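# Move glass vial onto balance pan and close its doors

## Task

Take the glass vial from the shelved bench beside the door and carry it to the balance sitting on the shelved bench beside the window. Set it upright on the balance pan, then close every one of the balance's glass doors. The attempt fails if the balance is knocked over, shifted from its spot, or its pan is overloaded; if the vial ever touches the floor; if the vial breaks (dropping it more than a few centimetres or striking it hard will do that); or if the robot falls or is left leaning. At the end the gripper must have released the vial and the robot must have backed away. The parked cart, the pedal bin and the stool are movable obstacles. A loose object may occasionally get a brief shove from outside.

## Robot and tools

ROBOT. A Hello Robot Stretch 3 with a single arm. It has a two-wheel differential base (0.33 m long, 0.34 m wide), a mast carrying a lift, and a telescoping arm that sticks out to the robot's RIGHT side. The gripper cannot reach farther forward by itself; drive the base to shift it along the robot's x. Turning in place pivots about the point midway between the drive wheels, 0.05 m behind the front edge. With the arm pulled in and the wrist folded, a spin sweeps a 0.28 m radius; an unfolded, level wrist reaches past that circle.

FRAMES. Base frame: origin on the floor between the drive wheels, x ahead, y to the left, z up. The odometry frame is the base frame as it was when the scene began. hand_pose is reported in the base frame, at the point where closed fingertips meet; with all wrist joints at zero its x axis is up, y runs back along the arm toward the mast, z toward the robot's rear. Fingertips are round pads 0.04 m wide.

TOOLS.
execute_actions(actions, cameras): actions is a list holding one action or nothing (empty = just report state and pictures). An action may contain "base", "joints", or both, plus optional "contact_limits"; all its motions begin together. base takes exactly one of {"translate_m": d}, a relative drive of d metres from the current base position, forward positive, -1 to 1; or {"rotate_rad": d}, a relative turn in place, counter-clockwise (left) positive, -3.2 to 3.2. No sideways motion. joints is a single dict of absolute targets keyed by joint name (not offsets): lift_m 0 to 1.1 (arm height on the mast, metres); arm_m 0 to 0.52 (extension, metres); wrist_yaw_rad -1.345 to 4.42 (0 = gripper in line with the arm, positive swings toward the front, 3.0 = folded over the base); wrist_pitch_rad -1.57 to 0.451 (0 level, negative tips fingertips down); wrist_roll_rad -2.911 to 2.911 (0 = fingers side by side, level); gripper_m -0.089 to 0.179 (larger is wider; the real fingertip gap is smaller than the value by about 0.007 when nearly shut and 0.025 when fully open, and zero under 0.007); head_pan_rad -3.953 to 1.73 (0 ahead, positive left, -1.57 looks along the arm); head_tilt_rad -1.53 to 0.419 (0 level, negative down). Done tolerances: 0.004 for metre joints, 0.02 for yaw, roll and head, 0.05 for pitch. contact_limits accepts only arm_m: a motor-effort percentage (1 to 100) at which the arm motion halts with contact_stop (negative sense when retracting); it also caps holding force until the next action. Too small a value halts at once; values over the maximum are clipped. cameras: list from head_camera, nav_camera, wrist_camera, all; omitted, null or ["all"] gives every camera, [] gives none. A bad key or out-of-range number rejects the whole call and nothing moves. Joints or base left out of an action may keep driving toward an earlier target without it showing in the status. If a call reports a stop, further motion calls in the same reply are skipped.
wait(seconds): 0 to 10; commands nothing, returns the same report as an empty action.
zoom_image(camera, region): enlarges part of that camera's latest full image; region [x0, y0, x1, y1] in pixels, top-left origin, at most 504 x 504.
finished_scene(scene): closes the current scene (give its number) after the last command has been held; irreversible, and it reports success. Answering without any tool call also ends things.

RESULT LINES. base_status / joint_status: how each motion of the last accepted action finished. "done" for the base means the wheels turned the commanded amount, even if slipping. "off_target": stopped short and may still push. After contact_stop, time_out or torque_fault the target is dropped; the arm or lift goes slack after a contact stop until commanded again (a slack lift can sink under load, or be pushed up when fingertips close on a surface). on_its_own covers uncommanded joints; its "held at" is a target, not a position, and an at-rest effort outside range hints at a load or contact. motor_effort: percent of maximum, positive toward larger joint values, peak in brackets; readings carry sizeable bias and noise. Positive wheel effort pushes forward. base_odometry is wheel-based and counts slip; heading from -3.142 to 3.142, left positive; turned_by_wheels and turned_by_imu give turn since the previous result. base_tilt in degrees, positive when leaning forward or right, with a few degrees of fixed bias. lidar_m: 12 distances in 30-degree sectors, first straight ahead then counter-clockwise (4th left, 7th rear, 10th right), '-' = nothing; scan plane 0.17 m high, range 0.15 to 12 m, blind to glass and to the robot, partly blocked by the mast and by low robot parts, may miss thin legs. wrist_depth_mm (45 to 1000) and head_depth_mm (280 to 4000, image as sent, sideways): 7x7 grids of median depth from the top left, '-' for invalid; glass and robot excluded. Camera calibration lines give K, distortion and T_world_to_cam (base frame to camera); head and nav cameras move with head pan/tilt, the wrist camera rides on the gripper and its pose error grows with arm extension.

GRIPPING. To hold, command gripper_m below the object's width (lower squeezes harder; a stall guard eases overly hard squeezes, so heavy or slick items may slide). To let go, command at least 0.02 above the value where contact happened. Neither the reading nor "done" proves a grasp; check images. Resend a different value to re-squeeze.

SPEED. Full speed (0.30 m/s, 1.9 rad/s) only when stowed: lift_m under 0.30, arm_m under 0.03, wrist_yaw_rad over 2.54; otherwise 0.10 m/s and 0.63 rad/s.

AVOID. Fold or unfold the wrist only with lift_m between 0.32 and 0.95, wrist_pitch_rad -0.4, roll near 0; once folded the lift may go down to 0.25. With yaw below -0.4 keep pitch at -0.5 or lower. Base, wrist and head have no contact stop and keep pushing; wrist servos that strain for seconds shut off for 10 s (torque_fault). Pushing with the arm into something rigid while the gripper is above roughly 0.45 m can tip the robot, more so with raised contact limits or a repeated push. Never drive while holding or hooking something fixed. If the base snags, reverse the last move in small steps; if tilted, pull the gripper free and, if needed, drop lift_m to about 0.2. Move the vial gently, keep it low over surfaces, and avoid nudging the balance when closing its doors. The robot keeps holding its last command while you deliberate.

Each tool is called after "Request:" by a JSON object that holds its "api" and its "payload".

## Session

Request:
{"api": "execute_actions", "payload": {"actions": [{"joints":{"head_tilt_rad":-0.3}}], "cameras": ["nav_camera","head_camera"]}}

Request:
{"api": "execute_actions", "payload": {"actions": [{"joints":{"head_pan_rad":-1.6}}], "cameras": ["nav_camera","head_camera"]}}

Request:
{"api": "execute_actions", "payload": {"actions": [{"joints":{"head_pan_rad":-3.2}}], "cameras": ["nav_camera","head_camera"]}}

Scene clock: 0.73 s.
base_odometry: x=+0.000 y=+0.000 heading=+0.000 (m, m, rad; odometry frame)
turned_by_wheels: +0.000 (rad since the last result)
turned_by_imu: +0.000 (rad since the last result)
base_tilt: forward=-0.1 right=+0.7 (deg)
lidar_m: 1.60 2.03 1.68 1.61 1.66 1.87 2.26 1.67 1.14 1.10 1.22 1.61
head_depth_mm: 2075 2216 2315 2421 2510 2094 1639 / 2110 2188 2304 2408 2542 2132 1639 / 2116 2187 2296 2390 2508 2046 1653 / 2067 2185 2280 2137 2520 2132 1677 / 2098 2195 2273 2179 2183 2208 1686 / 2112 2196 2313 2212 2191 2180 1693 / 2118 2193 2285 2256 2477 2183 1718
base_status: not commanded
joint_positions: lift_m=+0.558 arm_m=+0.000 wrist_yaw_rad=+2.971 wrist_pitch_rad=-0.408 wrist_roll_rad=+0.007 gripper_m=+0.037 head_pan_rad=+0.006 head_tilt_rad=-0.296
joint_status: all done
motor_effort: left_wheel=+0(0) right_wheel=-1(1) lift_m=+22(23) arm_m=+0(0) wrist_yaw_rad=-1(0) wrist_pitch_rad=+5(5) wrist_roll_rad=+0(0) gripper_m=+0(0) head_pan_rad=+0(0) head_tilt_rad=-3(29) (%)
hand_pose: x=+0.0170 y=+0.0771 z=+0.5726 quat_wxyz=(+0.202, +0.704, +0.083, +0.675) (m; base frame)
wrist_depth_mm: - - - - - - - / - - - - - - - / - - - - - - - / - - - - - - - / - - - - - - - / 868 860 - 886 921 881 875 / 718 733 737 722 755 750 754
pictures: head_camera (sideways: a quarter turn clockwise sets it upright), nav_camera (sideways: a quarter turn counterclockwise sets it upright)
camera_calibration (this result's frames):
head_camera: T_world_to_cam=[[-0.271598, 0.0402024, -0.961571, 1.26922], [-0.0283244, 0.99836, 0.0497409, -0.0617937], [0.961994, 0.0407454, -0.270014, 0.306018], [0, 0, 0, 1]] pos_world=[0.0485795, -0.00180222, 1.30615]
nav_camera: T_world_to_cam=[[0.299213, -0.0240238, 0.953884, -1.20034], [0.0270811, -0.999066, -0.0336565, 0.0884199], [0.953802, 0.0359027, -0.298283, 0.33385], [0, 0, 0, 1]] pos_world=[0.0383347, 0.0475146, 1.24754]
Images, in order (width x height): head_camera 896x504, nav_camera 672x504.

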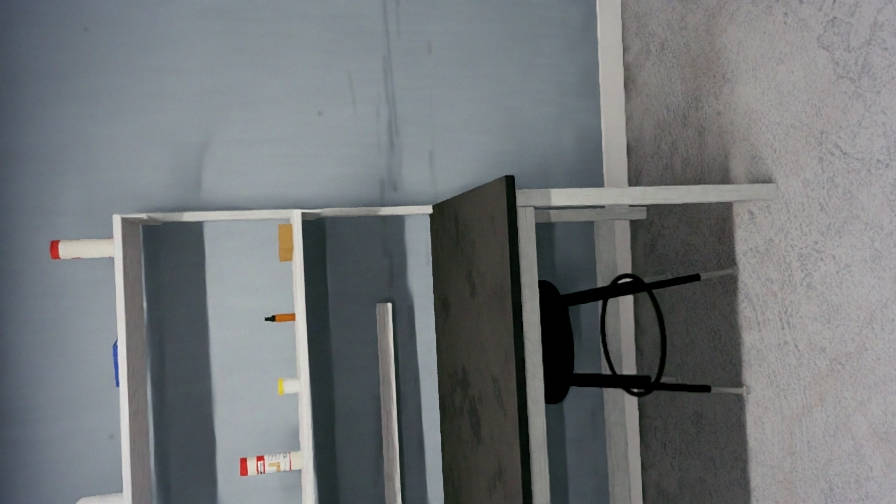

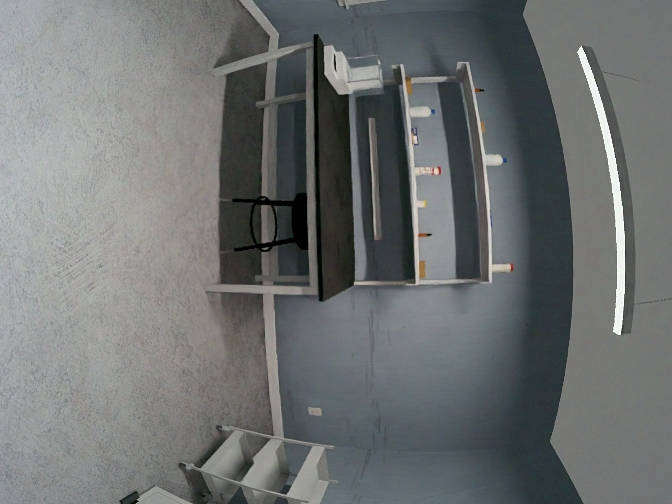

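Scene clock: 2.10 s.
base_odometry: x=+0.000 y=+0.000 heading=+0.000 (m, m, rad; odometry frame)
turned_by_wheels: +0.000 (rad since the last result)
turned_by_imu: +0.000 (rad since the last result)
base_tilt: forward=-0.1 right=+0.8 (deg)
lidar_m: 1.60 2.03 1.67 1.60 1.65 1.87 2.26 1.66 1.15 1.10 1.22 1.61
head_depth_mm: 962 1009 1052 1100 1151 1218 1282 / 962 1000 1047 1094 1154 1214 1280 / 951 996 1038 1096 1148 1210 1282 / 954 993 1036 1085 1144 1207 1274 / 947 994 1030 1090 1158 1689 1583 / 1352 1419 1480 1553 1634 1739 1683 / 1358 1422 1481 1551 1646 1585 1542
base_status: not commanded
joint_positions: lift_m=+0.558 arm_m=+0.000 wrist_yaw_rad=+2.971 wrist_pitch_rad=-0.408 wrist_roll_rad=+0.007 gripper_m=+0.037 head_pan_rad=-1.593 head_tilt_rad=-0.296
joint_status: all done
motor_effort: left_wheel=+0(0) right_wheel=-1(1) lift_m=+22(23) arm_m=+0(0) wrist_yaw_rad=+0(1) wrist_pitch_rad=+5(5) wrist_roll_rad=+0(0) gripper_m=+1(1) head_pan_rad=-4(38) head_tilt_rad=-3(3) (%)
hand_pose: x=+0.0170 y=+0.0771 z=+0.5726 quat_wxyz=(+0.202, +0.704, +0.083, +0.675) (m; base frame)
wrist_depth_mm: - - - - - - - / - - - - - - - / - - - - - - - / - - - - - - - / - - - - - - - / 852 859 - 859 901 887 873 / 749 727 736 762 732 746 755
pictures: head_camera (sideways: a quarter turn clockwise sets it upright), nav_camera (sideways: a quarter turn counterclockwise sets it upright)
camera_calibration (this result's frames):
head_camera: T_world_to_cam=[[0.0478653, 0.27062, -0.961495, 1.26717], [0.998762, 0.0000939579, 0.049747, -0.0680669], [0.0135529, -0.962686, -0.270281, 0.312151], [0, 0, 0, 1]] pos_world=[0.00309838, -0.0424128, 1.30614]
nav_camera: T_world_to_cam=[[-0.0324733, -0.298679, 0.953801, -1.19821], [-0.999433, 0.00116432, -0.0336623, 0.0946891], [0.00894368, -0.954353, -0.298547, 0.339958], [0, 0, 0, 1]] pos_world=[0.0526853, -0.0335491, 1.24753]
Images, in order (width x height): head_camera 896x504, nav_camera 672x504.

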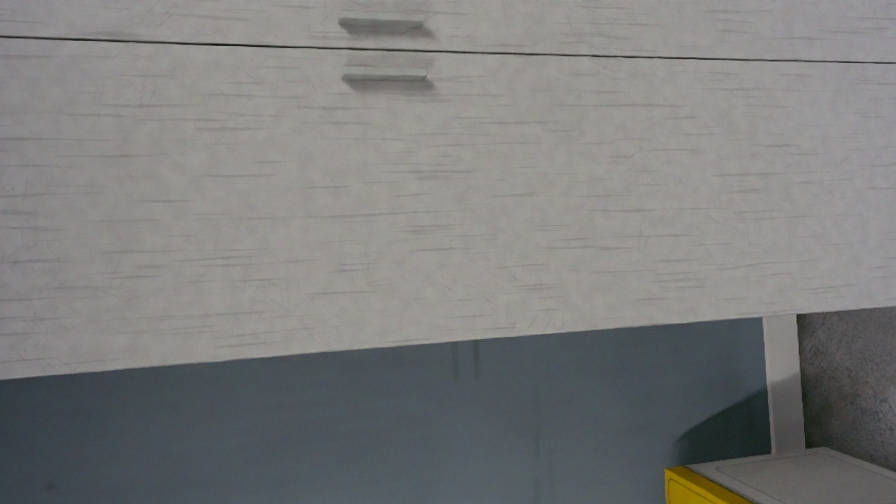

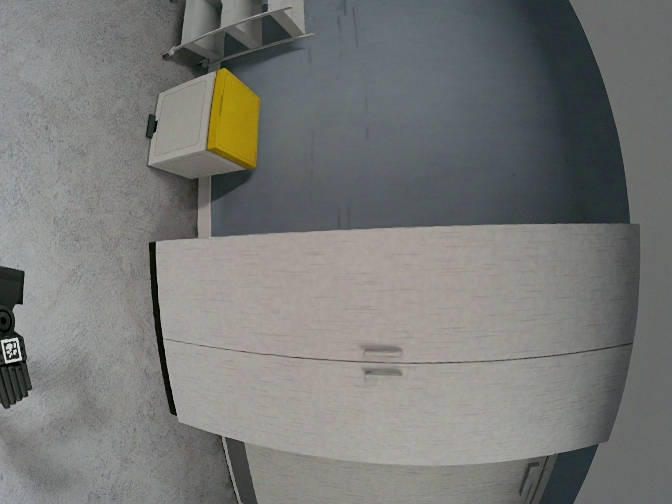

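Scene clock: 3.47 s.
base_odometry: x=+0.000 y=+0.000 heading=+0.000 (m, m, rad; odometry frame)
turned_by_wheels: +0.000 (rad since the last result)
turned_by_imu: +0.000 (rad since the last result)
base_tilt: forward=-0.2 right=+0.7 (deg)
lidar_m: 1.60 2.03 1.67 1.60 1.66 1.87 2.25 1.67 1.14 1.09 1.22 1.61
head_depth_mm: 2145 2250 2386 1997 2564 2112 1640 / 2140 2258 2357 1862 2595 2133 1657 / 2139 2228 2333 2088 2577 2145 1647 / 2120 2260 2362 1885 2556 2138 1679 / 2119 2195 2323 1939 2547 2164 1674 / 2085 2188 2333 1977 2521 2174 1692 / 2088 2154 2291 1790 2472 2013 1695
base_status: not commanded
joint_positions: lift_m=+0.558 arm_m=+0.000 wrist_yaw_rad=+2.971 wrist_pitch_rad=-0.408 wrist_roll_rad=+0.007 gripper_m=+0.037 head_pan_rad=-3.193 head_tilt_rad=-0.296
joint_status: all done
motor_effort: left_wheel=+0(0) right_wheel=-1(1) lift_m=+23(23) arm_m=+0(0) wrist_yaw_rad=+0(0) wrist_pitch_rad=+5(5) wrist_roll_rad=+0(0) gripper_m=+0(1) head_pan_rad=-4(38) head_tilt_rad=-2(3) (%)
hand_pose: x=+0.0170 y=+0.0771 z=+0.5726 quat_wxyz=(+0.202, +0.704, +0.083, +0.675) (m; base frame)
wrist_depth_mm: - - - - - - - / - - - - - - - / - - - - - - - / - - - - - - - / - - - - - - - / 865 866 - 870 945 892 852 / 733 731 754 728 731 748 753
pictures: head_camera (sideways: a quarter turn clockwise sets it upright), nav_camera (sideways: a quarter turn counterclockwise sets it upright)
camera_calibration (this result's frames):
head_camera: T_world_to_cam=[[0.269145, -0.0557484, -0.961485, 1.26581], [-0.0290699, -0.998339, 0.0497478, -0.0617982], [-0.962661, 0.0145609, -0.270318, 0.318155], [0, 0, 0, 1]] pos_world=[-0.0362072, 0.00423874, 1.30613]
nav_camera: T_world_to_cam=[[-0.29764, 0.0411822, 0.953789, -1.19657], [0.0303466, 0.998972, -0.0336631, 0.0884085], [-0.954196, 0.0189248, -0.298584, 0.345881], [0, 0, 0, 1]] pos_world=[-0.0287929, -0.0455859, 1.24753]
Images, in order (width x height): head_camera 896x504, nav_camera 672x504.

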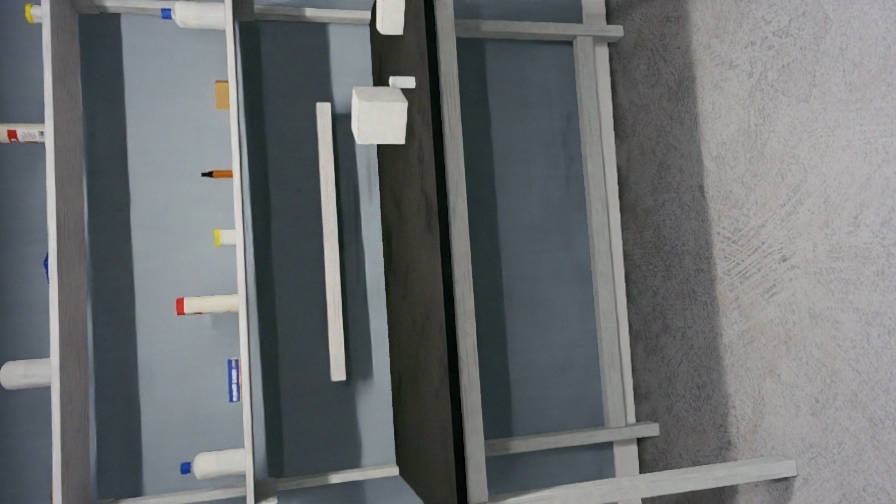

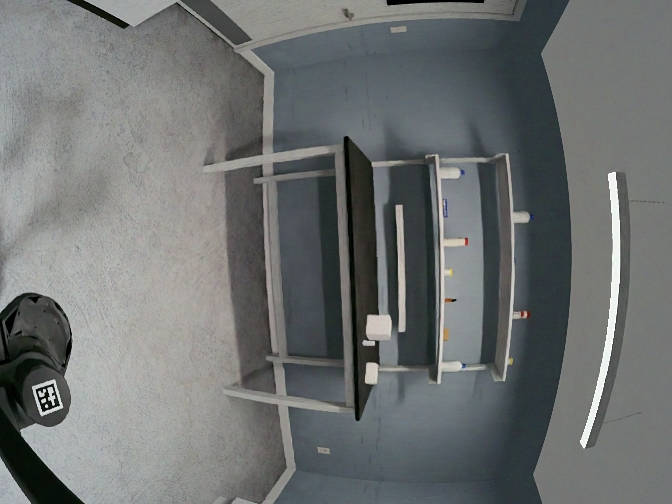

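Request:
{"api": "execute_actions", "payload": {"actions": [{"base":{"rotate_rad":-0.36},"joints":{"lift_m":0.28}}], "cameras": []}}

Request:
{"api": "execute_actions", "payload": {"actions": [{"base":{"translate_m":-1}}], "cameras": []}}

Request:
{"api": "execute_actions", "payload": {"actions": [{"base":{"translate_m":-0.2},"joints":{"lift_m":0.6}}], "cameras": []}}

Request:
{"api": "execute_actions", "payload": {"actions": [{"base":{"rotate_rad":-1.16},"joints":{"lift_m":0.94,"head_pan_rad":-1.6,"head_tilt_rad":-0.6}}], "cameras": []}}

Request:
{"api": "execute_actions", "payload": {"actions": [{"joints":{"wrist_yaw_rad":0,"gripper_m":0.07,"wrist_pitch_rad":-0.345}}], "cameras": ["wrist_camera","head_camera"]}}

Scene clock: 9.57 s.
base_odometry: x=+0.000 y=+0.000 heading=-0.360 (m, m, rad; odometry frame)
turned_by_wheels: -0.360 (rad since the last result)
turned_by_imu: -0.362 (rad since the last result)
base_tilt: forward=-0.1 right=+0.7 (deg)
lidar_m: 1.79 1.60 2.03 1.62 1.61 1.75 1.87 1.67 1.93 1.11 1.10 1.22
head_depth_mm: 2688 2888 3007 3147 2940 2081 1643 / 2587 2675 2864 2989 2933 2109 1632 / 2497 2617 2681 2782 2653 2070 1642 / 2391 2477 2572 2132 2745 2126 1664 / 2272 2334 2477 1931 2657 2160 1679 / 2149 2281 2322 1878 2541 2170 1694 / 2064 2158 2219 1796 2427 2187 1694
base_status: done
joint_positions: lift_m=+0.280 arm_m=+0.000 wrist_yaw_rad=+2.971 wrist_pitch_rad=-0.409 wrist_roll_rad=+0.007 gripper_m=+0.037 head_pan_rad=-3.193 head_tilt_rad=-0.296
joint_status: all done
motor_effort: left_wheel=+1(4) right_wheel=-3(7) lift_m=+20(20) arm_m=+0(0) wrist_yaw_rad=+0(0) wrist_pitch_rad=+5(5) wrist_roll_rad=+0(0) gripper_m=+0(0) head_pan_rad=-3(4) head_tilt_rad=-2(3) (%)
hand_pose: x=+0.0170 y=+0.0769 z=+0.2949 quat_wxyz=(+0.203, +0.704, +0.084, +0.675) (m; base frame)
wrist_depth_mm: - - - - - - - / - - - - - - - / - - - - - - - / 761 - 784 802 787 795 809 / 613 592 652 619 625 637 630 / 501 502 - 539 530 519 529 / 444 - - 455 438 448 452
pictures: none
No camera images: the call's "cameras" was empty. Leave "cameras" out to get every camera's image.

Scene clock: 14.60 s.
base_odometry: x=-0.936 y=+0.352 heading=-0.360 (m, m, rad; odometry frame)
turned_by_wheels: +0.000 (rad since the last result)
turned_by_imu: -0.004 (rad since the last result)
base_tilt: forward=-0.2 right=+0.7 (deg)
lidar_m: 2.58 2.67 1.55 1.24 1.23 0.88 0.87 1.33 1.09 1.09 1.48 1.61
head_depth_mm: 1640 1719 1838 1914 2009 2056 1640 / 1568 1649 1718 1807 910 965 1030 / 1508 1557 1655 1721 898 1882 1647 / 1422 1472 1566 1584 904 1637 1673 / 1350 1182 1479 1511 915 797 1630 / 1327 1368 1429 1457 925 748 1576 / 1279 1314 1374 1303 886 717 1558
base_status: done
joint_positions: lift_m=+0.280 arm_m=+0.000 wrist_yaw_rad=+2.971 wrist_pitch_rad=-0.409 wrist_roll_rad=+0.007 gripper_m=+0.037 head_pan_rad=-3.193 head_tilt_rad=-0.297
joint_status: not commanded
motor_effort: left_wheel=+1(5) right_wheel=-2(9) lift_m=+21(21) arm_m=+0(0) wrist_yaw_rad=+0(0) wrist_pitch_rad=+5(5) wrist_roll_rad=+0(0) gripper_m=+0(0) head_pan_rad=-3(4) head_tilt_rad=-3(3) (%)
hand_pose: x=+0.0170 y=+0.0769 z=+0.2948 quat_wxyz=(+0.203, +0.704, +0.084, +0.675) (m; base frame)
wrist_depth_mm: - - - - - - - / - - - - - - - / - - - - - - - / 754 - 795 792 795 812 798 / 601 609 668 623 627 639 632 / 510 510 - 534 515 534 531 / 449 - - 457 438 440 451
pictures: none
No camera images: the call's "cameras" was empty. Leave "cameras" out to get every camera's image.

Scene clock: 18.33 s.
base_odometry: x=-1.123 y=+0.423 heading=-0.360 (m, m, rad; odometry frame)
turned_by_wheels: +0.000 (rad since the last result)
turned_by_imu: -0.001 (rad since the last result)
base_tilt: forward=-0.1 right=+0.7 (deg)
lidar_m: 2.78 2.81 1.45 1.16 1.15 0.68 1.17 1.15 1.24 1.05 1.59 1.69
head_depth_mm: 1430 1501 1577 1667 1755 716 770 / 1369 1441 1501 1572 1600 677 1588 / 1300 1371 1435 1497 892 641 1612 / 1241 1288 1365 1417 772 644 1471 / 1172 987 1287 1315 865 650 591 / 1149 1194 1242 1293 924 654 543 / 1112 1129 1192 1244 745 629 526
base_status: done
joint_positions: lift_m=+0.600 arm_m=+0.000 wrist_yaw_rad=+2.971 wrist_pitch_rad=-0.409 wrist_roll_rad=+0.007 gripper_m=+0.037 head_pan_rad=-3.193 head_tilt_rad=-0.298
joint_status: all done
motor_effort: left_wheel=+1(5) right_wheel=-3(10) lift_m=+25(27) arm_m=+0(0) wrist_yaw_rad=+0(0) wrist_pitch_rad=+5(5) wrist_roll_rad=+0(0) gripper_m=+0(1) head_pan_rad=-3(3) head_tilt_rad=-2(2) (%)
hand_pose: x=+0.0170 y=+0.0769 z=+0.6146 quat_wxyz=(+0.203, +0.704, +0.084, +0.675) (m; base frame)
wrist_depth_mm: - - - - - - - / 953 - - - - - - / - - - - - - - / - - - - - - - / - - - - - - - / 921 899 - 928 972 967 928 / 814 766 783 777 779 816 802
pictures: none
No camera images: the call's "cameras" was empty. Leave "cameras" out to get every camera's image.

Scene clock: 22.27 s.
base_odometry: x=-1.123 y=+0.423 heading=-1.520 (m, m, rad; odometry frame)
turned_by_wheels: -1.160 (rad since the last result)
turned_by_imu: -1.163 (rad since the last result)
base_tilt: forward=-0.2 right=+0.8 (deg)
lidar_m: 1.58 1.62 2.26 2.78 1.60 1.19 1.15 1.80 0.68 1.15 1.19 1.06
head_depth_mm: 1098 1202 980 703 585 - - / 1102 1197 995 710 608 1615 - / 1096 1200 771 673 614 1633 - / 1087 1194 756 723 601 1618 - / 1087 1191 1035 729 602 1636 - / 1090 1155 1054 738 606 1583 1374 / 1089 1153 1066 741 610 1546 1330
base_status: done
joint_positions: lift_m=+0.940 arm_m=+0.000 wrist_yaw_rad=+2.971 wrist_pitch_rad=-0.409 wrist_roll_rad=+0.007 gripper_m=+0.037 head_pan_rad=-1.607 head_tilt_rad=-0.593
joint_status: all done
motor_effort: left_wheel=+1(5) right_wheel=-3(6) lift_m=+25(24) arm_m=+0(0) wrist_yaw_rad=+1(0) wrist_pitch_rad=+5(6) wrist_roll_rad=+0(0) gripper_m=+0(0) head_pan_rad=+2(38) head_tilt_rad=-5(30) (%)
hand_pose: x=+0.0170 y=+0.0769 z=+0.9546 quat_wxyz=(+0.203, +0.704, +0.084, +0.675) (m; base frame)
wrist_depth_mm: - - - - - - - / - - - - - - - / - - - - - - - / - - - - - - - / - - - - - - - / - - - - - - - / - - - - - - -
pictures: none
No camera images: the call's "cameras" was empty. Leave "cameras" out to get every camera's image.

Scene clock: 24.77 s.
base_odometry: x=-1.123 y=+0.423 heading=-1.520 (m, m, rad; odometry frame)
turned_by_wheels: +0.000 (rad since the last result)
turned_by_imu: -0.001 (rad since the last result)
base_tilt: forward=-0.3 right=+0.7 (deg)
lidar_m: 1.59 1.62 2.26 2.77 1.61 1.18 1.15 1.80 0.68 1.15 1.19 1.06
head_depth_mm: 1100 1203 989 701 583 - - / 1101 1203 996 709 591 - - / 1088 1191 770 677 592 - - / 1089 1191 756 721 596 - 1285 / 1093 1189 1033 729 602 1550 1323 / 1092 1158 1054 736 606 1563 1321 / 1081 1150 1066 747 611 1552 1335
base_status: not commanded
joint_positions: lift_m=+0.940 arm_m=+0.000 wrist_yaw_rad=+0.002 wrist_pitch_rad=-0.364 wrist_roll_rad=+0.007 gripper_m=+0.070 head_pan_rad=-1.607 head_tilt_rad=-0.593
joint_status: all done
motor_effort: left_wheel=+1(1) right_wheel=-3(3) lift_m=+25(25) arm_m=+0(0) wrist_yaw_rad=-1(2) wrist_pitch_rad=+7(7) wrist_roll_rad=+0(0) gripper_m=+0(80) head_pan_rad=+3(3) head_tilt_rad=-5(5) (%)
hand_pose: x=-0.0210 y=-0.3763 z=+0.9649 quat_wxyz=(+0.693, +0.128, -0.698, -0.128) (m; base frame)
wrist_depth_mm: 951 966 964 468 943 970 956 / 720 782 768 473 787 821 - / 450 456 455 455 480 440 493 / 320 328 332 334 338 337 342 / 270 273 274 281 282 287 291 / - - - - - - - / - - - - - - 483
pictures: head_camera (sideways: a quarter turn clockwise sets it upright), wrist_camera
camera_calibration (this result's frames):
head_camera: T_world_to_cam=[[0.0614138, 0.538663, -0.84028, 1.10893], [0.998103, -0.029538, 0.0540133, -0.0735969], [0.00427472, -0.842004, -0.539455, 0.662486], [0, 0, 0, 1]] pos_world=[0.00252169, -0.0416987, 1.29317]
wrist_camera: T_world_to_cam=[[-0.999459, 0.00849425, 0.03178, -0.0561618], [-0.023346, 0.497455, -0.867176, 1.059], [-0.0231751, -0.867448, -0.496987, 0.314125], [0, 0, 0, 1]] pos_world=[-0.0241281, -0.25384, 1.07624]
Images, in order (width x height): head_camera 896x504, wrist_camera 644x364.

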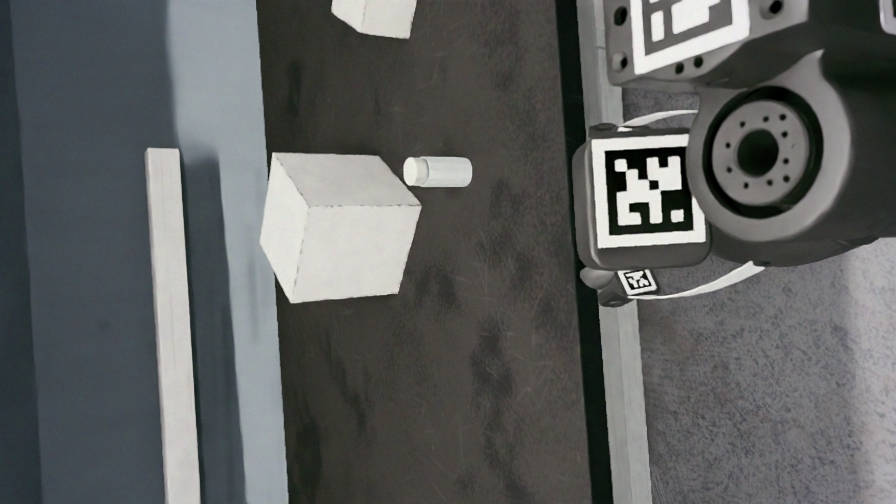

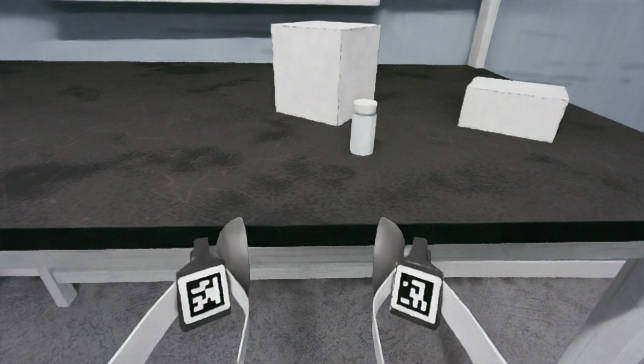

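Request:
{"api": "execute_actions", "payload": {"actions": [{"base":{"translate_m":-0.055},"joints":{"arm_m":0.19,"lift_m":0.93}}], "cameras": ["wrist_camera"]}}

Scene clock: 28.47 s.
base_odometry: x=-1.126 y=+0.477 heading=-1.520 (m, m, rad; odometry frame)
turned_by_wheels: +0.000 (rad since the last result)
turned_by_imu: -0.001 (rad since the last result)
base_tilt: forward=-0.3 right=+0.7 (deg)
lidar_m: 1.64 1.67 2.34 2.79 1.53 1.13 1.09 1.78 0.64 1.15 1.19 1.10
head_depth_mm: 1101 1185 1035 - 1692 1524 1294 / 1100 1199 1054 - 1589 1530 1286 / 1090 1198 1003 - - 1541 1304 / 1088 1188 748 - 609 1542 1302 / 1096 1191 772 729 602 1560 1315 / 1087 1155 1054 733 606 1585 1325 / 1085 1160 1065 744 610 1571 1329
base_status: done
joint_positions: lift_m=+0.930 arm_m=+0.190 wrist_yaw_rad=+0.001 wrist_pitch_rad=-0.363 wrist_roll_rad=+0.007 gripper_m=+0.070 head_pan_rad=-1.607 head_tilt_rad=-0.593
joint_status: all done
motor_effort: left_wheel=+0(2) right_wheel=-3(7) lift_m=+20(22) arm_m=+4(6) wrist_yaw_rad=+0(1) wrist_pitch_rad=+7(7) wrist_roll_rad=+0(0) gripper_m=+0(1) head_pan_rad=+2(3) head_tilt_rad=-5(5) (%)
hand_pose: x=-0.0214 y=-0.5656 z=+0.9553 quat_wxyz=(+0.693, +0.128, -0.698, -0.128) (m; base frame)
wrist_depth_mm: 771 775 304 332 767 763 767 / 677 673 290 291 734 820 841 / 421 432 328 319 442 332 282 / 304 306 311 296 312 296 267 / 234 238 251 224 255 247 247 / 194 197 196 199 - 201 202 / 165 167 166 167 164 171 170
pictures: wrist_camera
camera_calibration (this result's frames):
wrist_camera: T_world_to_cam=[[-0.999444, 0.0100771, 0.0317742, -0.0537079], [-0.0225667, 0.497012, -0.86745, 1.14487], [-0.0245335, -0.867685, -0.496508, 0.144464], [0, 0, 0, 1]] pos_world=[-0.024298, -0.443122, 1.06655]
Images, in order (width x height): wrist_camera 644x364.

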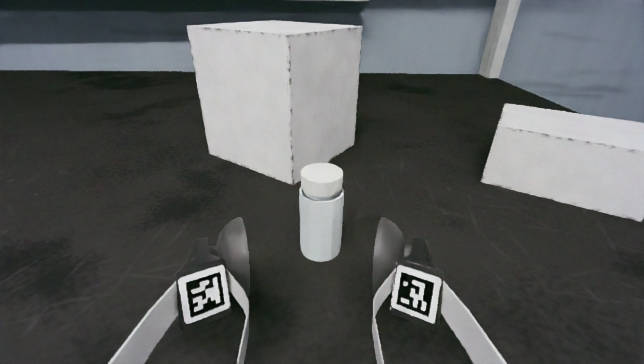

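Request:
{"api": "execute_actions", "payload": {"actions": [{"joints":{"arm_m":0.238,"lift_m":0.922}}], "cameras": ["wrist_camera"]}}

Request:
{"api": "execute_actions", "payload": {"actions": [{"joints":{"gripper_m":0.0}}], "cameras": []}}

Request:
{"api": "execute_actions", "payload": {"actions": [{"joints":{"lift_m":0.97}}], "cameras": ["wrist_camera"]}}

Scene clock: 31.03 s.
base_odometry: x=-1.126 y=+0.477 heading=-1.520 (m, m, rad; odometry frame)
turned_by_wheels: +0.000 (rad since the last result)
turned_by_imu: -0.001 (rad since the last result)
base_tilt: forward=-0.2 right=+0.7 (deg)
lidar_m: 1.65 1.68 2.33 2.79 1.53 1.13 1.09 1.77 0.64 1.15 1.19 1.10
head_depth_mm: 1096 1190 1034 - 1552 1527 1287 / 1094 1202 1121 - 638 1530 1302 / 1093 1195 1073 - 635 1532 1303 / 1086 1190 749 - 623 1544 1306 / 1091 1195 774 730 601 1562 1311 / 1087 1158 1050 734 607 1560 1328 / 1089 1154 1065 743 608 1567 1326
base_status: not commanded
joint_positions: lift_m=+0.922 arm_m=+0.238 wrist_yaw_rad=+0.001 wrist_pitch_rad=-0.363 wrist_roll_rad=+0.007 gripper_m=+0.070 head_pan_rad=-1.607 head_tilt_rad=-0.593
joint_status: all done
motor_effort: left_wheel=+1(1) right_wheel=-3(3) lift_m=+20(21) arm_m=+4(2) wrist_yaw_rad=+0(0) wrist_pitch_rad=+7(7) wrist_roll_rad=+0(0) gripper_m=+0(0) head_pan_rad=+3(3) head_tilt_rad=-5(5) (%)
hand_pose: x=-0.0214 y=-0.6136 z=+0.9473 quat_wxyz=(+0.693, +0.128, -0.698, -0.128) (m; base frame)
wrist_depth_mm: 714 718 236 262 719 737 748 / 656 652 236 244 713 717 789 / 395 397 259 265 416 386 257 / 287 289 275 264 298 271 230 / 224 225 238 156 241 232 233 / 184 185 187 174 - 189 191 / 156 157 158 159 155 161 162
pictures: wrist_camera
camera_calibration (this result's frames):
wrist_camera: T_world_to_cam=[[-0.999444, 0.0100792, 0.0317735, -0.0529682], [-0.0225667, 0.496954, -0.867484, 1.16179], [-0.0245335, -0.867719, -0.49645, 0.0987654], [0, 0, 0, 1]] pos_world=[-0.024298, -0.491119, 1.05854]
Images, in order (width x height): wrist_camera 644x364.

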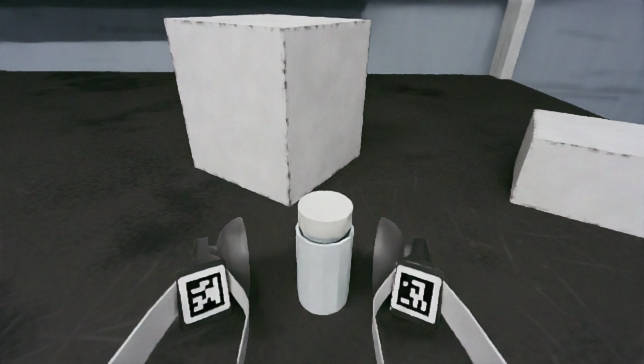

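Scene clock: 32.23 s.
base_odometry: x=-1.126 y=+0.477 heading=-1.520 (m, m, rad; odometry frame)
turned_by_wheels: +0.000 (rad since the last result)
turned_by_imu: +0.000 (rad since the last result)
base_tilt: forward=-0.1 right=+0.7 (deg)
lidar_m: 1.64 1.67 2.33 2.78 1.53 1.13 1.10 1.77 0.64 1.15 1.19 1.10
head_depth_mm: 1096 1184 1034 - 1545 1521 1288 / 1098 1199 1119 - 640 1533 1292 / 1093 1207 1069 - 636 1542 1307 / 1091 1188 747 - 627 1545 1303 / 1088 1190 768 730 601 1575 1318 / 1085 1156 1048 735 604 1563 1326 / 1080 1155 1060 744 608 1566 1325
base_status: not commanded
joint_positions: lift_m=+0.922 arm_m=+0.238 wrist_yaw_rad=+0.001 wrist_pitch_rad=-0.363 wrist_roll_rad=+0.007 gripper_m=+0.001 head_pan_rad=-1.607 head_tilt_rad=-0.593
joint_status: all done
motor_effort: left_wheel=+1(1) right_wheel=-3(3) lift_m=+21(21) arm_m=+4(4) wrist_yaw_rad=+0(1) wrist_pitch_rad=+7(7) wrist_roll_rad=+0(0) gripper_m=-12(85) head_pan_rad=+3(3) head_tilt_rad=-5(5) (%)
hand_pose: x=-0.0214 y=-0.6136 z=+0.9473 quat_wxyz=(+0.693, +0.128, -0.698, -0.128) (m; base frame)
wrist_depth_mm: 719 727 237 260 733 737 749 / 658 646 235 242 701 724 787 / 398 397 261 266 422 389 258 / 287 288 274 265 297 268 230 / 223 223 227 147 231 234 233 / 184 186 193 161 192 191 192 / 156 157 153 159 159 160 162
pictures: none
No camera images: the call's "cameras" was empty. Leave "cameras" out to get every camera's image.

Scene clock: 33.50 s.
base_odometry: x=-1.126 y=+0.477 heading=-1.520 (m, m, rad; odometry frame)
turned_by_wheels: +0.000 (rad since the last result)
turned_by_imu: +0.000 (rad since the last result)
base_tilt: forward=-0.2 right=+0.7 (deg)
lidar_m: 1.64 1.68 2.35 2.79 1.53 1.13 1.09 1.78 0.64 1.15 1.19 1.10
head_depth_mm: 1100 1190 - 662 604 1525 1283 / 1099 1195 - 632 607 1519 1298 / 1095 1193 - - 615 1540 1306 / 1094 1194 765 693 617 1554 1309 / 1087 1187 772 729 602 1557 1311 / 1091 1152 1048 735 607 1563 1327 / 1083 1153 1061 743 611 1566 1326
base_status: not commanded
joint_positions: lift_m=+0.970 arm_m=+0.238 wrist_yaw_rad=+0.001 wrist_pitch_rad=-0.363 wrist_roll_rad=+0.007 gripper_m=+0.001 head_pan_rad=-1.607 head_tilt_rad=-0.593
joint_status: all done
motor_effort: left_wheel=+1(1) right_wheel=-3(3) lift_m=+25(24) arm_m=+4(4) wrist_yaw_rad=+0(0) wrist_pitch_rad=+7(7) wrist_roll_rad=+0(0) gripper_m=-12(12) head_pan_rad=+3(3) head_tilt_rad=-5(5) (%)
hand_pose: x=-0.0214 y=-0.6136 z=+0.9950 quat_wxyz=(+0.693, +0.128, -0.698, -0.128) (m; base frame)
wrist_depth_mm: 716 734 730 732 736 725 737 / 787 766 293 298 777 748 828 / 524 533 259 264 557 569 872 / 377 388 293 275 390 356 281 / 301 301 300 148 308 285 245 / 243 245 258 162 255 254 247 / 207 210 202 210 210 213 214
pictures: wrist_camera
camera_calibration (this result's frames):
wrist_camera: T_world_to_cam=[[-0.999444, 0.0100781, 0.0317735, -0.0544861], [-0.0225672, 0.496954, -0.867484, 1.20322], [-0.0245326, -0.867719, -0.49645, 0.122474], [0, 0, 0, 1]] pos_world=[-0.0242979, -0.491123, 1.10631]
Images, in order (width x height): wrist_camera 644x364.

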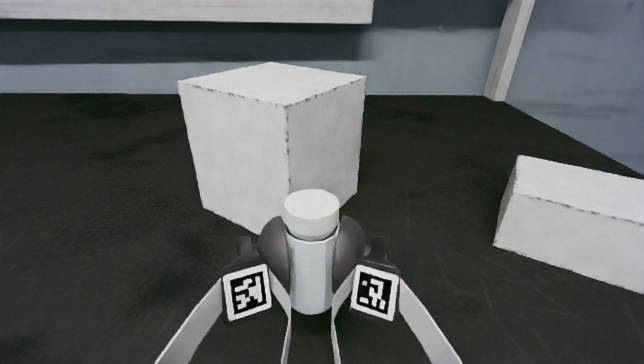

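Request:
{"api": "execute_actions", "payload": {"actions": [{"joints":{"arm_m":0,"wrist_yaw_rad":1.57}}], "cameras": []}}

Request:
{"api": "execute_actions", "payload": {"actions": [{"base":{"rotate_rad":1.72},"joints":{"head_pan_rad":0.2,"head_tilt_rad":-0.4}}], "cameras": []}}

Request:
{"api": "execute_actions", "payload": {"actions": [{"base":{"translate_m":1}}], "cameras": []}}

Request:
{"api": "execute_actions", "payload": {"actions": [{"base":{"translate_m":1}}]}}

Scene clock: 38.57 s.
base_odometry: x=-1.126 y=+0.477 heading=-1.520 (m, m, rad; odometry frame)
turned_by_wheels: +0.000 (rad since the last result)
turned_by_imu: -0.001 (rad since the last result)
base_tilt: forward=-0.2 right=+0.8 (deg)
lidar_m: 1.64 1.67 2.33 2.79 1.53 1.13 1.09 1.78 0.64 1.15 1.19 1.11
head_depth_mm: 1102 1182 983 704 - - - / 1101 1205 995 709 586 - - / 1093 1197 953 715 593 - - / 1101 1194 748 719 598 1560 1365 / 1089 1182 775 728 602 1548 1379 / 1091 1147 1052 734 606 1560 1375 / 1089 1163 1061 743 613 1579 -
base_status: not commanded
joint_positions: lift_m=+0.970 arm_m=+0.001 wrist_yaw_rad=+1.569 wrist_pitch_rad=-0.363 wrist_roll_rad=+0.007 gripper_m=+0.001 head_pan_rad=-1.607 head_tilt_rad=-0.593
joint_status: all done
motor_effort: left_wheel=+1(1) right_wheel=-3(3) lift_m=+25(25) arm_m=-4(5) wrist_yaw_rad=+0(1) wrist_pitch_rad=+6(7) wrist_roll_rad=+0(0) gripper_m=-12(12) head_pan_rad=+3(3) head_tilt_rad=-5(5) (%)
hand_pose: x=+0.2096 y=-0.1462 z=+0.9950 quat_wxyz=(+0.581, +0.583, -0.404, +0.399) (m; base frame)
wrist_depth_mm: - - - - - - - / - - - - - 965 986 / - - - - - 626 579 / - - - - - - 404 / - - - 147 - - 386 / - - - 161 - - - / - - - - - - -
pictures: none
No camera images: the call's "cameras" was empty. Leave "cameras" out to get every camera's image.

Scene clock: 42.23 s.
base_odometry: x=-1.126 y=+0.477 heading=+0.200 (m, m, rad; odometry frame)
turned_by_wheels: +1.720 (rad since the last result)
turned_by_imu: +1.722 (rad since the last result)
base_tilt: forward=-0.2 right=+0.7 (deg)
lidar_m: 2.80 1.34 1.10 1.09 0.64 0.68 1.15 1.26 1.11 1.64 1.78 2.80
head_depth_mm: 2932 3064 3186 3398 2389 1827 1475 / 3056 3191 2977 3482 2410 1842 1489 / 3149 3288 3523 3304 2409 1850 1478 / 3294 3506 3674 3652 2449 1855 1502 / 3300 3511 3610 3433 2476 1859 1508 / 2855 2955 2989 3051 2045 1874 1511 / 2453 2503 1831 1679 1732 1767 1529
base_status: done
joint_positions: lift_m=+0.970 arm_m=+0.001 wrist_yaw_rad=+1.569 wrist_pitch_rad=-0.363 wrist_roll_rad=+0.007 gripper_m=+0.001 head_pan_rad=+0.193 head_tilt_rad=-0.409
joint_status: all done
motor_effort: left_wheel=-1(4) right_wheel=+1(5) lift_m=+25(24) arm_m=-4(4) wrist_yaw_rad=+0(1) wrist_pitch_rad=+7(7) wrist_roll_rad=+0(0) gripper_m=-11(12) head_pan_rad=+3(37) head_tilt_rad=+4(27) (%)
hand_pose: x=+0.2096 y=-0.1462 z=+0.9950 quat_wxyz=(+0.581, +0.583, -0.404, +0.399) (m; base frame)
wrist_depth_mm: - - - - - - - / - - - - - - - / - - - - - - - / - - - - - - - / - - - 147 - - - / - - - 160 - - - / - - - - - - -
pictures: none
No camera images: the call's "cameras" was empty. Leave "cameras" out to get every camera's image.

Scene clock: 53.20 s.
base_odometry: x=-0.146 y=+0.676 heading=+0.200 (m, m, rad; odometry frame)
turned_by_wheels: +0.000 (rad since the last result)
turned_by_imu: +0.000 (rad since the last result)
base_tilt: forward=-0.2 right=+0.6 (deg)
lidar_m: 1.80 1.87 0.92 0.92 1.01 1.52 2.15 1.88 1.79 1.78 2.01 1.90
head_depth_mm: 2110 2228 2318 2522 2366 1828 1484 / 2155 2303 2379 2552 2390 1831 1483 / 2231 2330 2006 2677 2412 1851 1487 / 2320 2485 2644 2887 2363 1855 1498 / 2390 2580 2743 3019 2419 1873 1513 / 2464 2558 2703 2774 2471 1880 1503 / 2187 2238 2295 2355 2353 1893 1537
base_status: done
joint_positions: lift_m=+0.970 arm_m=+0.001 wrist_yaw_rad=+1.569 wrist_pitch_rad=-0.363 wrist_roll_rad=+0.007 gripper_m=+0.001 head_pan_rad=+0.193 head_tilt_rad=-0.409
joint_status: not commanded
motor_effort: left_wheel=-2(3) right_wheel=+0(4) lift_m=+24(24) arm_m=-4(4) wrist_yaw_rad=+1(0) wrist_pitch_rad=+7(6) wrist_roll_rad=+0(0) gripper_m=-12(11) head_pan_rad=+3(3) head_tilt_rad=+5(4) (%)
hand_pose: x=+0.2096 y=-0.1462 z=+0.9950 quat_wxyz=(+0.581, +0.583, -0.404, +0.399) (m; base frame)
wrist_depth_mm: - - - - - - - / - - - - - - - / - - - - - - - / - - - - - - - / - - - 146 - - - / - - - 162 - - - / - - - - - - -
pictures: none
No camera images: the call's "cameras" was empty. Leave "cameras" out to get every camera's image.

Scene clock: 64.17 s.
base_odometry: x=+0.834 y=+0.875 heading=+0.200 (m, m, rad; odometry frame)
turned_by_wheels: +0.000 (rad since the last result)
turned_by_imu: +0.000 (rad since the last result)
base_tilt: forward=-0.1 right=+0.7 (deg)
lidar_m: 1.36 0.82 1.36 0.90 0.83 1.30 3.15 2.40 1.99 1.99 1.19 1.01
head_depth_mm: 1250 1113 1385 1452 990 807 1481 / 1287 1363 1462 1457 993 840 1485 / 1330 1397 1491 1129 941 863 1498 / 1380 1441 1399 1152 927 1683 1496 / 1443 1535 1637 1762 951 969 1078 / 1483 1599 1719 1880 2027 1830 1516 / 1543 1674 1803 1967 2068 1911 1526
base_status: done
joint_positions: lift_m=+0.970 arm_m=+0.001 wrist_yaw_rad=+1.569 wrist_pitch_rad=-0.363 wrist_roll_rad=+0.007 gripper_m=+0.001 head_pan_rad=+0.193 head_tilt_rad=-0.409
joint_status: not commanded
motor_effort: left_wheel=-2(2) right_wheel=+0(5) lift_m=+25(25) arm_m=-4(4) wrist_yaw_rad=+2(1) wrist_pitch_rad=+7(7) wrist_roll_rad=+0(0) gripper_m=-12(11) head_pan_rad=+3(3) head_tilt_rad=+5(5) (%)
hand_pose: x=+0.2096 y=-0.1462 z=+0.9950 quat_wxyz=(+0.581, +0.583, -0.404, +0.399) (m; base frame)
wrist_depth_mm: - - - - - - - / - - 982 - - - - / - 872 852 997 - - - / - 782 768 733 704 732 725 / - - - 148 - 978 - / - - - 162 - - - / - - - - - - -
pictures: head_camera (sideways: a quarter turn clockwise sets it upright), nav_camera (sideways: a quarter turn counterclockwise sets it upright), wrist_camera
camera_calibration (this result's frames):
head_camera: T_world_to_cam=[[-0.378644, -0.0312649, -0.925014, 1.22214], [-0.207457, 0.976866, 0.0519024, -0.0635076], [0.901993, 0.211553, -0.37637, 0.444801], [0, 0, 0, 1]] pos_world=[0.0483738, 0.00614965, 1.30121]
nav_camera: T_world_to_cam=[[0.401758, 0.0520874, 0.914264, -1.14924], [0.208147, -0.977443, -0.0357797, 0.0900744], [0.891777, 0.204676, -0.403537, 0.471206], [0, 0, 0, 1]] pos_world=[0.0227581, 0.0514593, 1.24408]
wrist_camera: T_world_to_cam=[[-0.0123906, -0.999418, 0.0317772, -0.182786], [-0.497004, -0.0214205, -0.867484, 0.999806], [0.86766, -0.0265421, -0.49645, 0.469702], [0, 0, 0, 1]] pos_world=[0.0871015, -0.148796, 1.10631]
Images, in order (width x height): head_camera 896x504, nav_camera 672x504, wrist_camera 644x364.

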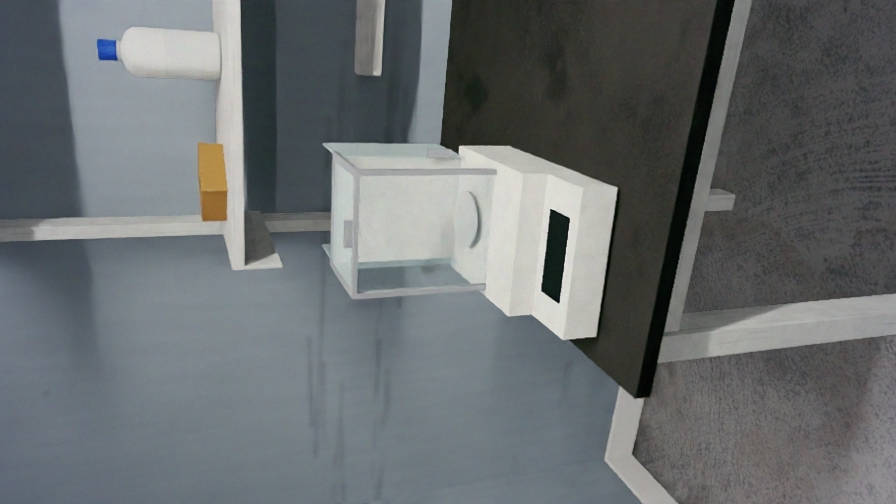

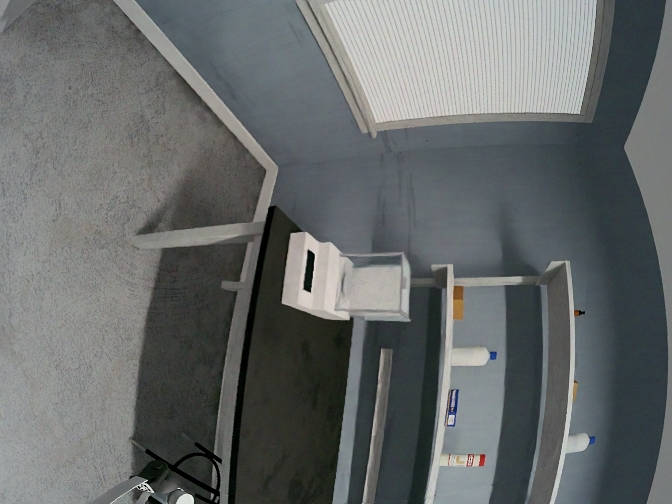

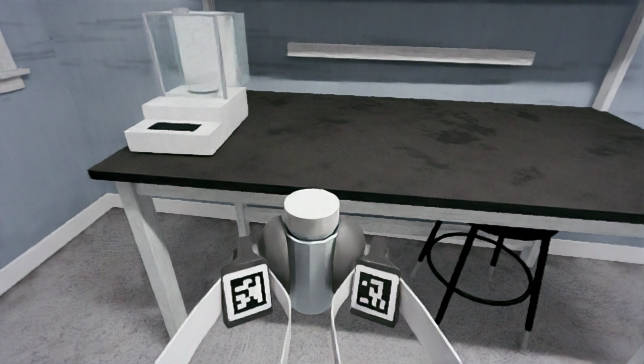

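Request:
{"api": "execute_actions", "payload": {"actions": [{"base":{"rotate_rad":-0.3}}], "cameras": []}}

Request:
{"api": "execute_actions", "payload": {"actions": [{"base":{"translate_m":0.44}}], "cameras": []}}

Request:
{"api": "execute_actions", "payload": {"actions": [{"base":{"rotate_rad":1.72},"joints":{"head_pan_rad":-1.1,"head_tilt_rad":-0.7}}], "cameras": []}}

Request:
{"api": "execute_actions", "payload": {"actions": [{"joints":{"arm_m":0.44,"lift_m":0.9}}], "cameras": ["head_camera","wrist_camera"]}}

Scene clock: 68.13 s.
base_odometry: x=+0.834 y=+0.875 heading=-0.100 (m, m, rad; odometry frame)
turned_by_wheels: -0.300 (rad since the last result)
turned_by_imu: -0.301 (rad since the last result)
base_tilt: forward=-0.3 right=+0.7 (deg)
lidar_m: 1.28 0.82 1.46 1.35 0.85 0.94 2.00 2.81 2.12 1.99 1.22 1.01
head_depth_mm: 1253 1304 1416 1440 983 835 1479 / 1278 1340 1416 1454 1002 840 1488 / 1286 1345 1439 1483 1007 846 1492 / 1307 1335 1461 1490 1009 848 1504 / 1301 1280 1467 1537 1024 853 1513 / 1310 1362 1464 1096 943 864 1524 / 1294 1364 1341 1117 928 866 1478
base_status: done
joint_positions: lift_m=+0.970 arm_m=+0.001 wrist_yaw_rad=+1.569 wrist_pitch_rad=-0.363 wrist_roll_rad=+0.007 gripper_m=+0.001 head_pan_rad=+0.193 head_tilt_rad=-0.409
joint_status: not commanded
motor_effort: left_wheel=+1(3) right_wheel=-3(7) lift_m=+25(25) arm_m=-3(3) wrist_yaw_rad=+1(1) wrist_pitch_rad=+7(7) wrist_roll_rad=+0(0) gripper_m=-11(12) head_pan_rad=+2(3) head_tilt_rad=+5(5) (%)
hand_pose: x=+0.2096 y=-0.1461 z=+0.9950 quat_wxyz=(+0.581, +0.583, -0.404, +0.399) (m; base frame)
wrist_depth_mm: 882 - - - - - - / 921 - - - - - - / 746 944 989 990 - - - / 702 731 764 772 817 892 - / - - - 147 - - - / - - - 161 - - - / - - - - - - -
pictures: none
No camera images: the call's "cameras" was empty. Leave "cameras" out to get every camera's image.

Scene clock: 73.50 s.
base_odometry: x=+1.272 y=+0.831 heading=-0.100 (m, m, rad; odometry frame)
turned_by_wheels: +0.000 (rad since the last result)
turned_by_imu: +0.000 (rad since the last result)
base_tilt: forward=-0.2 right=+0.8 (deg)
lidar_m: 0.92 0.93 0.54 1.40 1.34 1.14 2.15 3.19 2.08 1.88 0.85 0.60
head_depth_mm: 877 916 1001 1049 990 756 613 / 891 939 1010 1050 998 762 616 / 899 936 1017 1061 1012 765 618 / 908 948 1027 1081 1015 771 621 / 911 966 1032 1085 1024 774 627 / 909 740 1045 1120 1035 783 629 / 919 984 1051 1129 1038 746 632
base_status: done
joint_positions: lift_m=+0.970 arm_m=+0.001 wrist_yaw_rad=+1.569 wrist_pitch_rad=-0.363 wrist_roll_rad=+0.007 gripper_m=+0.001 head_pan_rad=+0.193 head_tilt_rad=-0.409
joint_status: not commanded
motor_effort: left_wheel=+1(4) right_wheel=-3(2) lift_m=+25(25) arm_m=-4(4) wrist_yaw_rad=+1(0) wrist_pitch_rad=+6(7) wrist_roll_rad=+0(0) gripper_m=-12(12) head_pan_rad=+3(3) head_tilt_rad=+5(4) (%)
hand_pose: x=+0.2096 y=-0.1461 z=+0.9950 quat_wxyz=(+0.581, +0.583, -0.404, +0.399) (m; base frame)
wrist_depth_mm: 847 877 899 943 - - - / 930 913 955 - - - - / 957 985 - - - - - / 706 693 679 711 704 718 721 / 541 547 546 147 549 558 550 / 443 439 460 161 467 453 455 / 371 377 371 380 381 380 412
pictures: none
No camera images: the call's "cameras" was empty. Leave "cameras" out to get every camera's image.

Scene clock: 77.20 s.
base_odometry: x=+1.272 y=+0.831 heading=+1.620 (m, m, rad; odometry frame)
turned_by_wheels: +1.720 (rad since the last result)
turned_by_imu: +1.722 (rad since the last result)
base_tilt: forward=-0.2 right=+0.7 (deg)
lidar_m: 1.40 1.14 1.17 3.59 2.60 1.99 1.87 0.85 0.60 0.92 0.96 0.54
head_depth_mm: 911 977 1067 851 685 580 - / 955 1054 1112 854 693 593 - / 999 1108 1130 834 718 - - / 938 720 758 731 703 - - / 779 741 807 714 645 593 1227 / 1172 1292 1485 721 651 583 1201 / 1238 1401 1648 1852 672 327 1205
base_status: done
joint_positions: lift_m=+0.970 arm_m=+0.001 wrist_yaw_rad=+1.569 wrist_pitch_rad=-0.363 wrist_roll_rad=+0.007 gripper_m=+0.001 head_pan_rad=-1.093 head_tilt_rad=-0.691
joint_status: all done
motor_effort: left_wheel=-2(3) right_wheel=+1(4) lift_m=+25(24) arm_m=-4(3) wrist_yaw_rad=+1(1) wrist_pitch_rad=+7(7) wrist_roll_rad=+0(0) gripper_m=-12(12) head_pan_rad=-3(39) head_tilt_rad=-6(34) (%)
hand_pose: x=+0.2096 y=-0.1462 z=+0.9950 quat_wxyz=(+0.581, +0.583, -0.404, +0.399) (m; base frame)
wrist_depth_mm: - - - - - - - / - - - - - - - / - - - - - - - / - - - - - - 495 / - - - 147 528 435 401 / - - - 161 457 376 340 / - - - - 401 342 336
pictures: none
No camera images: the call's "cameras" was empty. Leave "cameras" out to get every camera's image.

Scene clock: 81.63 s.
base_odometry: x=+1.272 y=+0.831 heading=+1.620 (m, m, rad; odometry frame)
turned_by_wheels: +0.000 (rad since the last result)
turned_by_imu: -0.001 (rad since the last result)
base_tilt: forward=-0.2 right=+0.7 (deg)
lidar_m: 1.40 1.14 1.17 3.59 2.61 1.99 1.88 0.85 0.61 0.92 0.96 0.54
head_depth_mm: 913 979 1084 833 687 580 501 / 950 1050 1135 839 692 585 503 / 1002 1111 1132 830 698 586 514 / 934 719 758 733 684 588 541 / 782 745 805 714 644 593 1202 / 1166 1293 1483 719 649 598 1202 / 1236 1406 1639 1881 672 628 1193
base_status: not commanded
joint_positions: lift_m=+0.900 arm_m=+0.440 wrist_yaw_rad=+1.569 wrist_pitch_rad=-0.363 wrist_roll_rad=+0.007 gripper_m=+0.001 head_pan_rad=-1.093 head_tilt_rad=-0.692
joint_status: all done
motor_effort: left_wheel=-1(1) right_wheel=+1(1) lift_m=+21(21) arm_m=+4(3) wrist_yaw_rad=+1(1) wrist_pitch_rad=+7(7) wrist_roll_rad=+0(0) gripper_m=-11(12) head_pan_rad=-3(4) head_tilt_rad=-6(6) (%)
hand_pose: x=+0.2096 y=-0.5851 z=+0.9253 quat_wxyz=(+0.581, +0.583, -0.404, +0.399) (m; base frame)
wrist_depth_mm: - - - - 277 887 567 / - - - - 283 856 446 / - - - - 336 854 485 / - - 340 337 503 803 526 / - 305 276 147 411 445 441 / 283 278 271 161 357 362 363 / 288 293 291 302 303 304 305
pictures: head_camera (sideways: a quarter turn clockwise sets it upright), wrist_camera
camera_calibration (this result's frames):
head_camera: T_world_to_cam=[[-0.248154, 0.570648, -0.782803, 1.03589], [0.886244, 0.460014, 0.0543959, -0.0734058], [0.391141, -0.680255, -0.619888, 0.764766], [0, 0, 0, 1]] pos_world=[0.0229834, -0.0371229, 1.28896]
wrist_camera: T_world_to_cam=[[-0.0123842, -0.999418, 0.0317786, -0.619308], [-0.497004, -0.0214249, -0.867484, 0.929883], [0.86766, -0.0265372, -0.496449, 0.42342], [0, 0, 0, 1]] pos_world=[0.0871016, -0.587789, 1.03655]
Images, in order (width x height): head_camera 896x504, wrist_camera 644x364.

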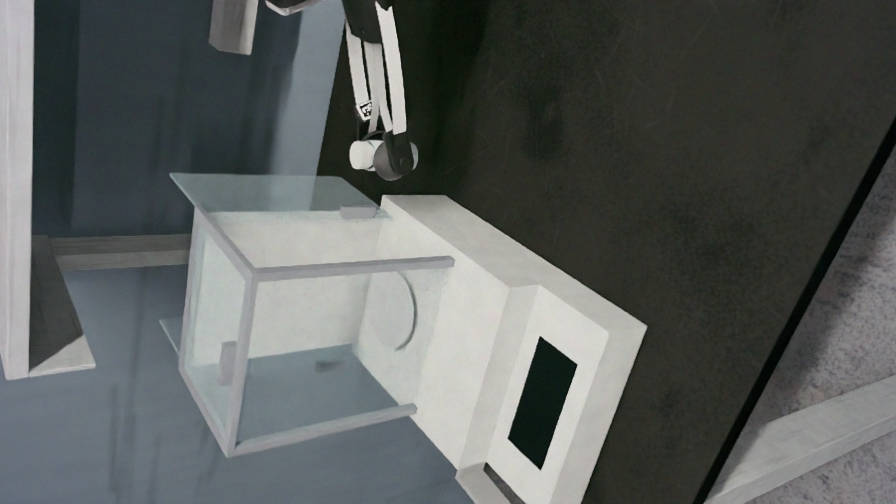

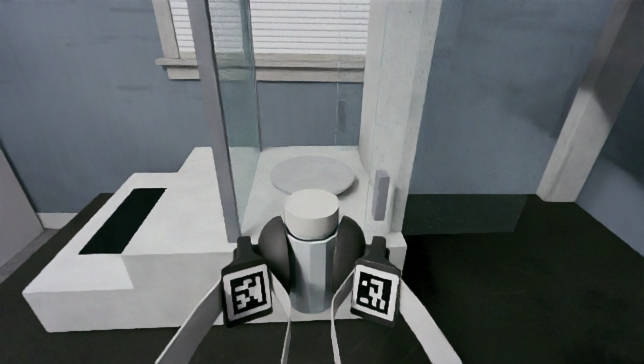

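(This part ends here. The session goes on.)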